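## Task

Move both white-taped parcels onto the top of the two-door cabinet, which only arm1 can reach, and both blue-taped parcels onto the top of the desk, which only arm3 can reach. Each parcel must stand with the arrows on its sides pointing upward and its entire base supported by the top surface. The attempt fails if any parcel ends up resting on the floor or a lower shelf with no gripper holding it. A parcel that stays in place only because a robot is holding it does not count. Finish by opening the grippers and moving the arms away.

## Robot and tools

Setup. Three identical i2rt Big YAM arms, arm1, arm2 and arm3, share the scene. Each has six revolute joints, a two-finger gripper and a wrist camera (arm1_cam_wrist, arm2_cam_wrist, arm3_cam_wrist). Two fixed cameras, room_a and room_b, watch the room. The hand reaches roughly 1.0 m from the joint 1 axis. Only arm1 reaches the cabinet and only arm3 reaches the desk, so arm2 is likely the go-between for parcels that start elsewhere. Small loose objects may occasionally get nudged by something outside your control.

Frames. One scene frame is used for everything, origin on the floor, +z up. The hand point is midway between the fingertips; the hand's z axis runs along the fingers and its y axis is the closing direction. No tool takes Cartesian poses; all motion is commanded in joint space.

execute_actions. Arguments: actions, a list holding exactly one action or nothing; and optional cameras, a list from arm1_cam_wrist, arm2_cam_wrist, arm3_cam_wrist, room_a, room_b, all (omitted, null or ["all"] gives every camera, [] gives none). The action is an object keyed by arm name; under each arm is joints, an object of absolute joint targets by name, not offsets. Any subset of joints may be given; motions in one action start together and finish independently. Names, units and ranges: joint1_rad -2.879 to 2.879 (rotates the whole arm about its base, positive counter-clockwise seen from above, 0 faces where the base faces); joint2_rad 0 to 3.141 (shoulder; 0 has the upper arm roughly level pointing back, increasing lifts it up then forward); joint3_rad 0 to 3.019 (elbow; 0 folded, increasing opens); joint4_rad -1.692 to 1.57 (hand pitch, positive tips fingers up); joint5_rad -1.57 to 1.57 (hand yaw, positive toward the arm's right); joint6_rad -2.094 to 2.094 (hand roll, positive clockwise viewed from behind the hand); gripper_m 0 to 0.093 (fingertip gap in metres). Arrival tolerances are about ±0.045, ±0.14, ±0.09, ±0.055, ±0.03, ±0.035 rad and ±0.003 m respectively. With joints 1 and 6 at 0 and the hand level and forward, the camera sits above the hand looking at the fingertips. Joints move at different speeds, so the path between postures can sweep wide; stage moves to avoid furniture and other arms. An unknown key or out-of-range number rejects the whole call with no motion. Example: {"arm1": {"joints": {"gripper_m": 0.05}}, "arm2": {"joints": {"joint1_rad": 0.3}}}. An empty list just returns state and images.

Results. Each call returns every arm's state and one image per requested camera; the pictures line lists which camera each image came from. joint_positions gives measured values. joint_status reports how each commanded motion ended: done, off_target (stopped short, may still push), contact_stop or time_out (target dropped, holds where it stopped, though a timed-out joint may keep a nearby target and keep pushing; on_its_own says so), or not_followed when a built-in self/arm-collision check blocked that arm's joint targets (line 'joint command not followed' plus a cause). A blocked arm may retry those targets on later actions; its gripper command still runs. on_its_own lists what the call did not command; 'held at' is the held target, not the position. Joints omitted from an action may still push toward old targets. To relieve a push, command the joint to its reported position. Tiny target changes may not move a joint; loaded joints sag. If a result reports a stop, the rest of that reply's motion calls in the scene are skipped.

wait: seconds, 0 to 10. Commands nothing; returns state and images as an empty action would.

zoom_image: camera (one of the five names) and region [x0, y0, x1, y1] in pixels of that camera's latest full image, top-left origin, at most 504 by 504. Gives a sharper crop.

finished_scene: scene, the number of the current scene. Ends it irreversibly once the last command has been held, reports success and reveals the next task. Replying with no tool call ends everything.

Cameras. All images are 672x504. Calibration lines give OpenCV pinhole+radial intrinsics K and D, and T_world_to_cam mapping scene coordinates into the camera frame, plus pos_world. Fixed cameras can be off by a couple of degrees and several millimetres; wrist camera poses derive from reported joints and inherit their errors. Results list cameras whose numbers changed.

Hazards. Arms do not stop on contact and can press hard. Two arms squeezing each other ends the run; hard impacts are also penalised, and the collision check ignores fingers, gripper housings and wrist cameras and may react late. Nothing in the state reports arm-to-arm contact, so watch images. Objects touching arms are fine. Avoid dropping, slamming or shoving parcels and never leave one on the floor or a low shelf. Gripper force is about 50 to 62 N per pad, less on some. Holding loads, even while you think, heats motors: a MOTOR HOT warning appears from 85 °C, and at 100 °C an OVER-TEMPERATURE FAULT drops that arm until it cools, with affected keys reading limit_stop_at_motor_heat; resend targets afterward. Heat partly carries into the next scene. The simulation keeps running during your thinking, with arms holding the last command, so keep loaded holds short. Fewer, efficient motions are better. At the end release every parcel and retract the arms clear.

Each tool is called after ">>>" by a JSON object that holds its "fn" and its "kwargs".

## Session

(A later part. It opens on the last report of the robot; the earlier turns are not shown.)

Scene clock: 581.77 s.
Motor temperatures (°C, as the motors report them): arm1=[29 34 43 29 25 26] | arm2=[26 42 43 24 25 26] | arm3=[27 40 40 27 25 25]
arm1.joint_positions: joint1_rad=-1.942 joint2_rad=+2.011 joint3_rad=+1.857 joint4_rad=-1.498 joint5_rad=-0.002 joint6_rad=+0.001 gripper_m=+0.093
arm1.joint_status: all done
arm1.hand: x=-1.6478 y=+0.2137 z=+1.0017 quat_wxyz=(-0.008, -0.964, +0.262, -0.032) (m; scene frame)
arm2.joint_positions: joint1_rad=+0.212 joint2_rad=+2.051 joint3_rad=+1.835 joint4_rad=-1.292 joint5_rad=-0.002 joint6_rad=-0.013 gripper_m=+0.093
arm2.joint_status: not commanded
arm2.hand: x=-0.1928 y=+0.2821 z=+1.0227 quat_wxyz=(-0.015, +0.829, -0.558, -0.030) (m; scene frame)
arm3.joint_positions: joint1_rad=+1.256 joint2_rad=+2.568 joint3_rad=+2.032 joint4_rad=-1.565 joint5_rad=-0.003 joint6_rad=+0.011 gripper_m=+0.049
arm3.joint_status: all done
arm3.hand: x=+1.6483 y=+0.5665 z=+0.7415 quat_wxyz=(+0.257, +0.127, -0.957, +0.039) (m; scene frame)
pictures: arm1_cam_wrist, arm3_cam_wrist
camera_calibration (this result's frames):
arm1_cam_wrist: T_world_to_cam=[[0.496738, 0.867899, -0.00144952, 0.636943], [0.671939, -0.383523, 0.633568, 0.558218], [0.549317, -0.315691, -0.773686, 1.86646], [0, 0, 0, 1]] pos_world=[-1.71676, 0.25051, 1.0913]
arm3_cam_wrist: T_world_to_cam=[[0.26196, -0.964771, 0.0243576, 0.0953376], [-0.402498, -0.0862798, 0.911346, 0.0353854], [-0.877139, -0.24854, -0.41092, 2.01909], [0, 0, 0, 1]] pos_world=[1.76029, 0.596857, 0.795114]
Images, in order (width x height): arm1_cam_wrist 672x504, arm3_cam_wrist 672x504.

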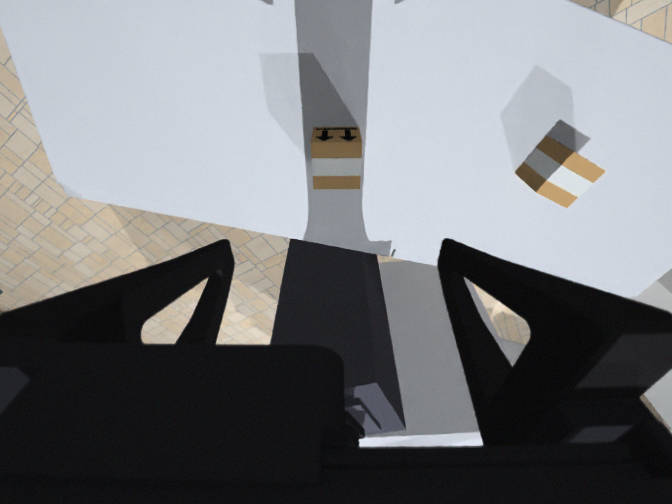

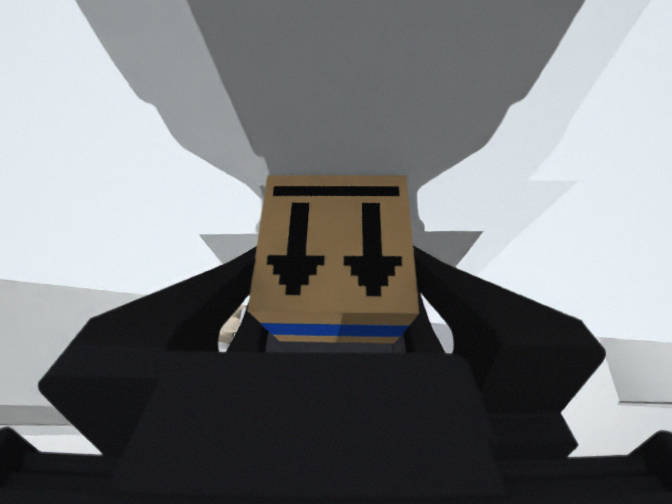

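>>> {"fn": "execute_actions", "kwargs": {"actions": [{"arm3":{"joints":{"gripper_m":0.093,"joint2_rad":2.568}},"arm1":{"joints":{"joint2_rad":1.6,"joint4_rad":-1.2}}}], "cameras": ["arm3_cam_wrist"]}}

>>> {"fn": "execute_actions", "kwargs": {"actions": [{"arm3":{"joints":{"joint2_rad":2.0}}}]}}

Scene clock: 586.77 s.
Motor temperatures (°C, as the motors report them): arm1=[29 34 43 29 25 26] | arm2=[26 42 43 24 25 26] | arm3=[27 40 40 27 25 25]
arm1.joint_positions: joint1_rad=-1.942 joint2_rad=+1.614 joint3_rad=+1.854 joint4_rad=-1.216 joint5_rad=-0.002 joint6_rad=+0.001 gripper_m=+0.093
arm1.joint_status: all done
arm1.hand: x=-1.6561 y=+0.2174 z=+1.2544 quat_wxyz=(+0.079, -0.920, +0.250, +0.290) (m; scene frame)
arm2.joint_positions: joint1_rad=+0.212 joint2_rad=+2.051 joint3_rad=+1.835 joint4_rad=-1.292 joint5_rad=-0.002 joint6_rad=-0.013 gripper_m=+0.093
arm2.joint_status: not commanded
arm2.hand: x=-0.1928 y=+0.2821 z=+1.0227 quat_wxyz=(-0.015, +0.829, -0.558, -0.030) (m; scene frame)
arm3.joint_positions: joint1_rad=+1.256 joint2_rad=+2.568 joint3_rad=+2.032 joint4_rad=-1.565 joint5_rad=-0.003 joint6_rad=+0.011 gripper_m=+0.093
arm3.joint_status: all done
arm3.hand: x=+1.6483 y=+0.5665 z=+0.7415 quat_wxyz=(+0.257, +0.127, -0.957, +0.039) (m; scene frame)
pictures: arm3_cam_wrist
camera_calibration (this result's frames):
arm3_cam_wrist: T_world_to_cam=[[0.26196, -0.964771, 0.0243576, 0.0953376], [-0.402498, -0.0862798, 0.911346, 0.0353854], [-0.877139, -0.24854, -0.41092, 2.01909], [0, 0, 0, 1]] pos_world=[1.76029, 0.596857, 0.795114]
Images, in order (width x height): arm3_cam_wrist 672x504.

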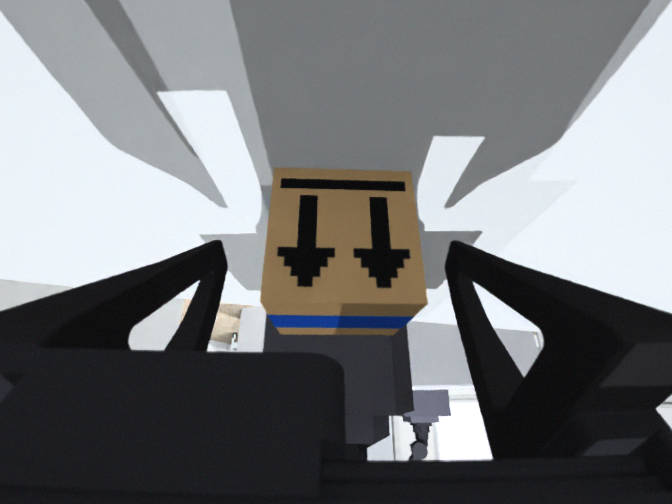

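Scene clock: 588.47 s.
Motor temperatures (°C, as the motors report them): arm1=[29 34 43 29 25 26] | arm2=[26 42 43 24 25 26] | arm3=[27 40 40 27 25 25]
arm1.joint_positions: joint1_rad=-1.942 joint2_rad=+1.614 joint3_rad=+1.854 joint4_rad=-1.216 joint5_rad=-0.002 joint6_rad=+0.001 gripper_m=+0.093
arm1.joint_status: not commanded
arm1.hand: x=-1.6561 y=+0.2174 z=+1.2544 quat_wxyz=(+0.079, -0.920, +0.250, +0.290) (m; scene frame)
arm2.joint_positions: joint1_rad=+0.212 joint2_rad=+2.051 joint3_rad=+1.835 joint4_rad=-1.292 joint5_rad=-0.002 joint6_rad=-0.013 gripper_m=+0.093
arm2.joint_status: not commanded
arm2.hand: x=-0.1928 y=+0.2821 z=+1.0227 quat_wxyz=(-0.015, +0.829, -0.558, -0.030) (m; scene frame)
arm3.joint_positions: joint1_rad=+1.256 joint2_rad=+2.005 joint3_rad=+2.053 joint4_rad=-1.566 joint5_rad=-0.003 joint6_rad=+0.011 gripper_m=+0.093
arm3.joint_status: all done
arm3.hand: x=+1.7005 y=+0.5834 z=+1.0885 quat_wxyz=(-0.029, +0.133, -0.991, -0.003) (m; scene frame)
pictures: arm1_cam_wrist, arm2_cam_wrist, arm3_cam_wrist, room_a, room_b
camera_calibration (this result's frames):
arm1_cam_wrist: T_world_to_cam=[[0.495693, 0.868477, 0.00600832, 0.627012], [0.868426, -0.495729, 0.00946231, 1.53781], [0.0111963, 0.00052738, -0.999937, 1.39158], [0, 0, 0, 1]] pos_world=[-1.66186, 0.217057, 1.37317]
arm2_cam_wrist: T_world_to_cam=[[0.927221, 0.37451, -0.00175407, 0.07741], [0.318753, -0.786701, 0.528675, -0.251693], [0.196614, -0.490758, -0.848822, 1.16235], [0, 0, 0, 1]] pos_world=[-0.220083, 0.343434, 1.11983]
arm3_cam_wrist: T_world_to_cam=[[0.254065, -0.967078, 0.014526, 0.115026], [-0.819607, -0.2073, 0.534108, 0.93212], [-0.513513, -0.147604, -0.845292, 2.00726], [0, 0, 0, 1]] pos_world=[1.7655, 0.600746, 1.19719]
Images, in order (width x height): arm1_cam_wrist 672x504, arm2_cam_wrist 672x504, arm3_cam_wrist 672x504, room_a 672x504, room_b 672x504.

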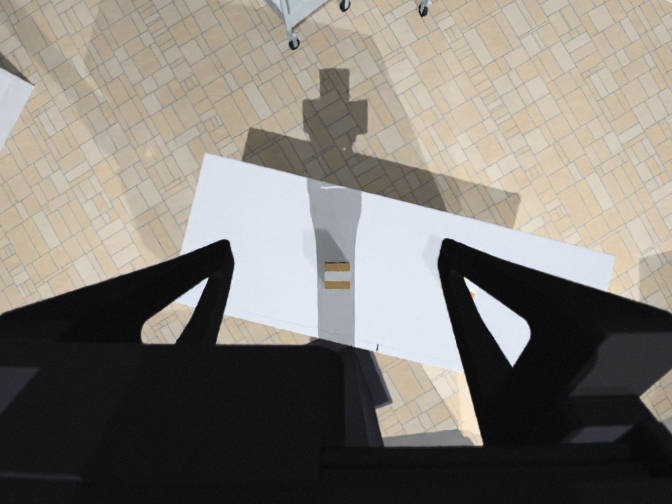

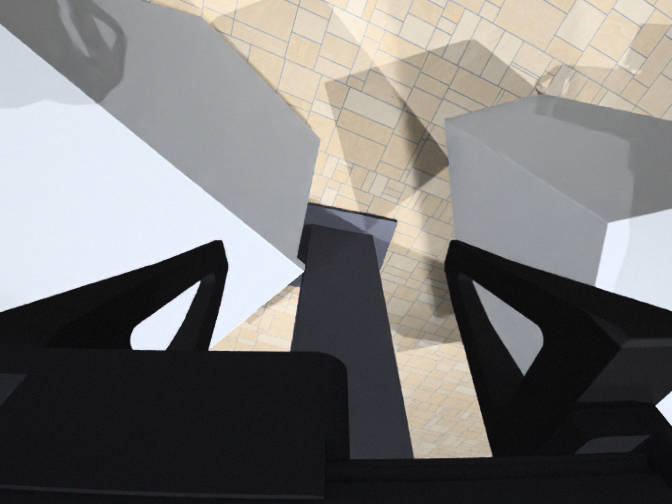

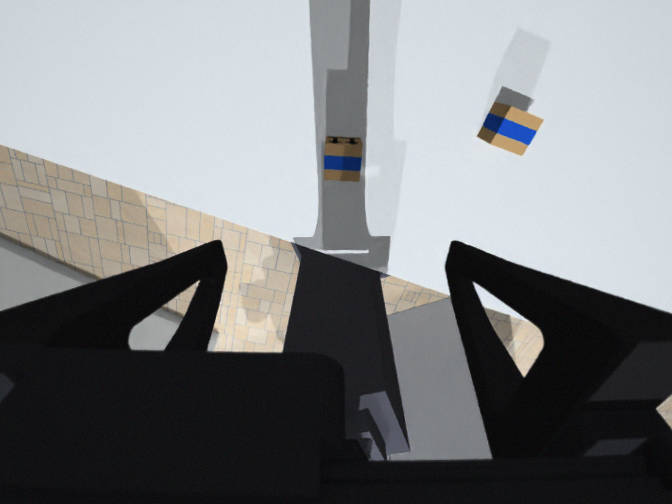

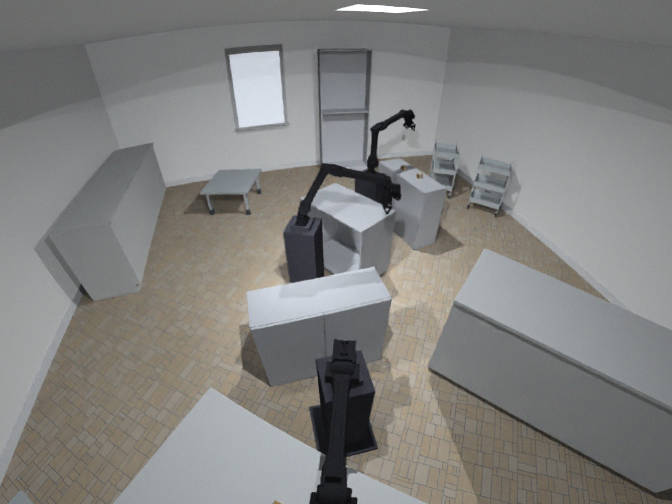

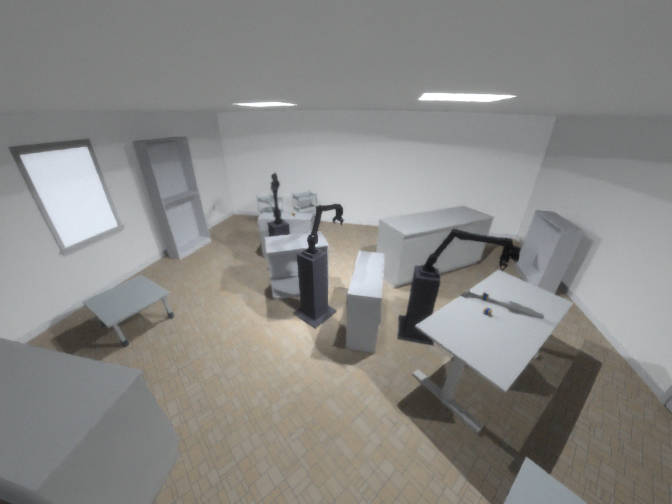

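>>> {"fn": "zoom_image", "kwargs": {"camera": "arm3_cam_wrist", "region": [280, 20, 600, 220]}}

>>> {"fn": "zoom_image", "kwargs": {"camera": "room_a", "region": [360, 140, 460, 215]}}

Region (280, 20, 600, 220) of arm3_cam_wrist's 672x504 image, scaled by 1.575, with more detail than that image has; it fills the top 315 rows of this view, and the rest is white.

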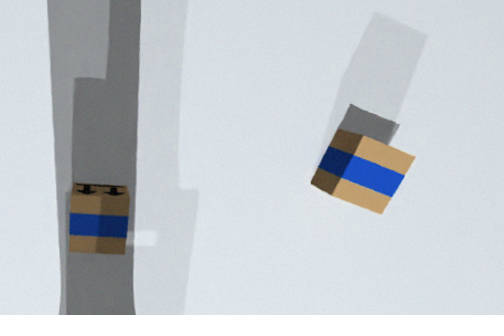

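Region (360, 140, 460, 215) of room_a's 672x504 image, scaled by 5.040, with more detail than that image has; it fills the top 378 rows of this view, and the rest is white.

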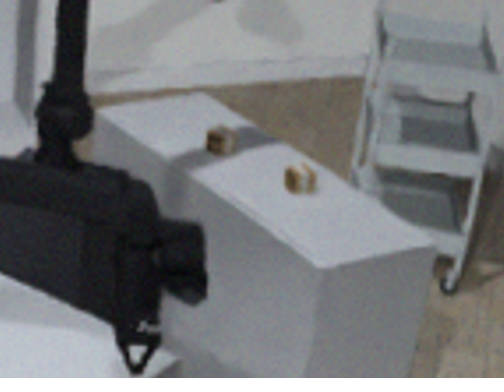

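>>> {"fn": "finished_scene", "kwargs": {"scene": 2}}

The scene is finished: the task was done.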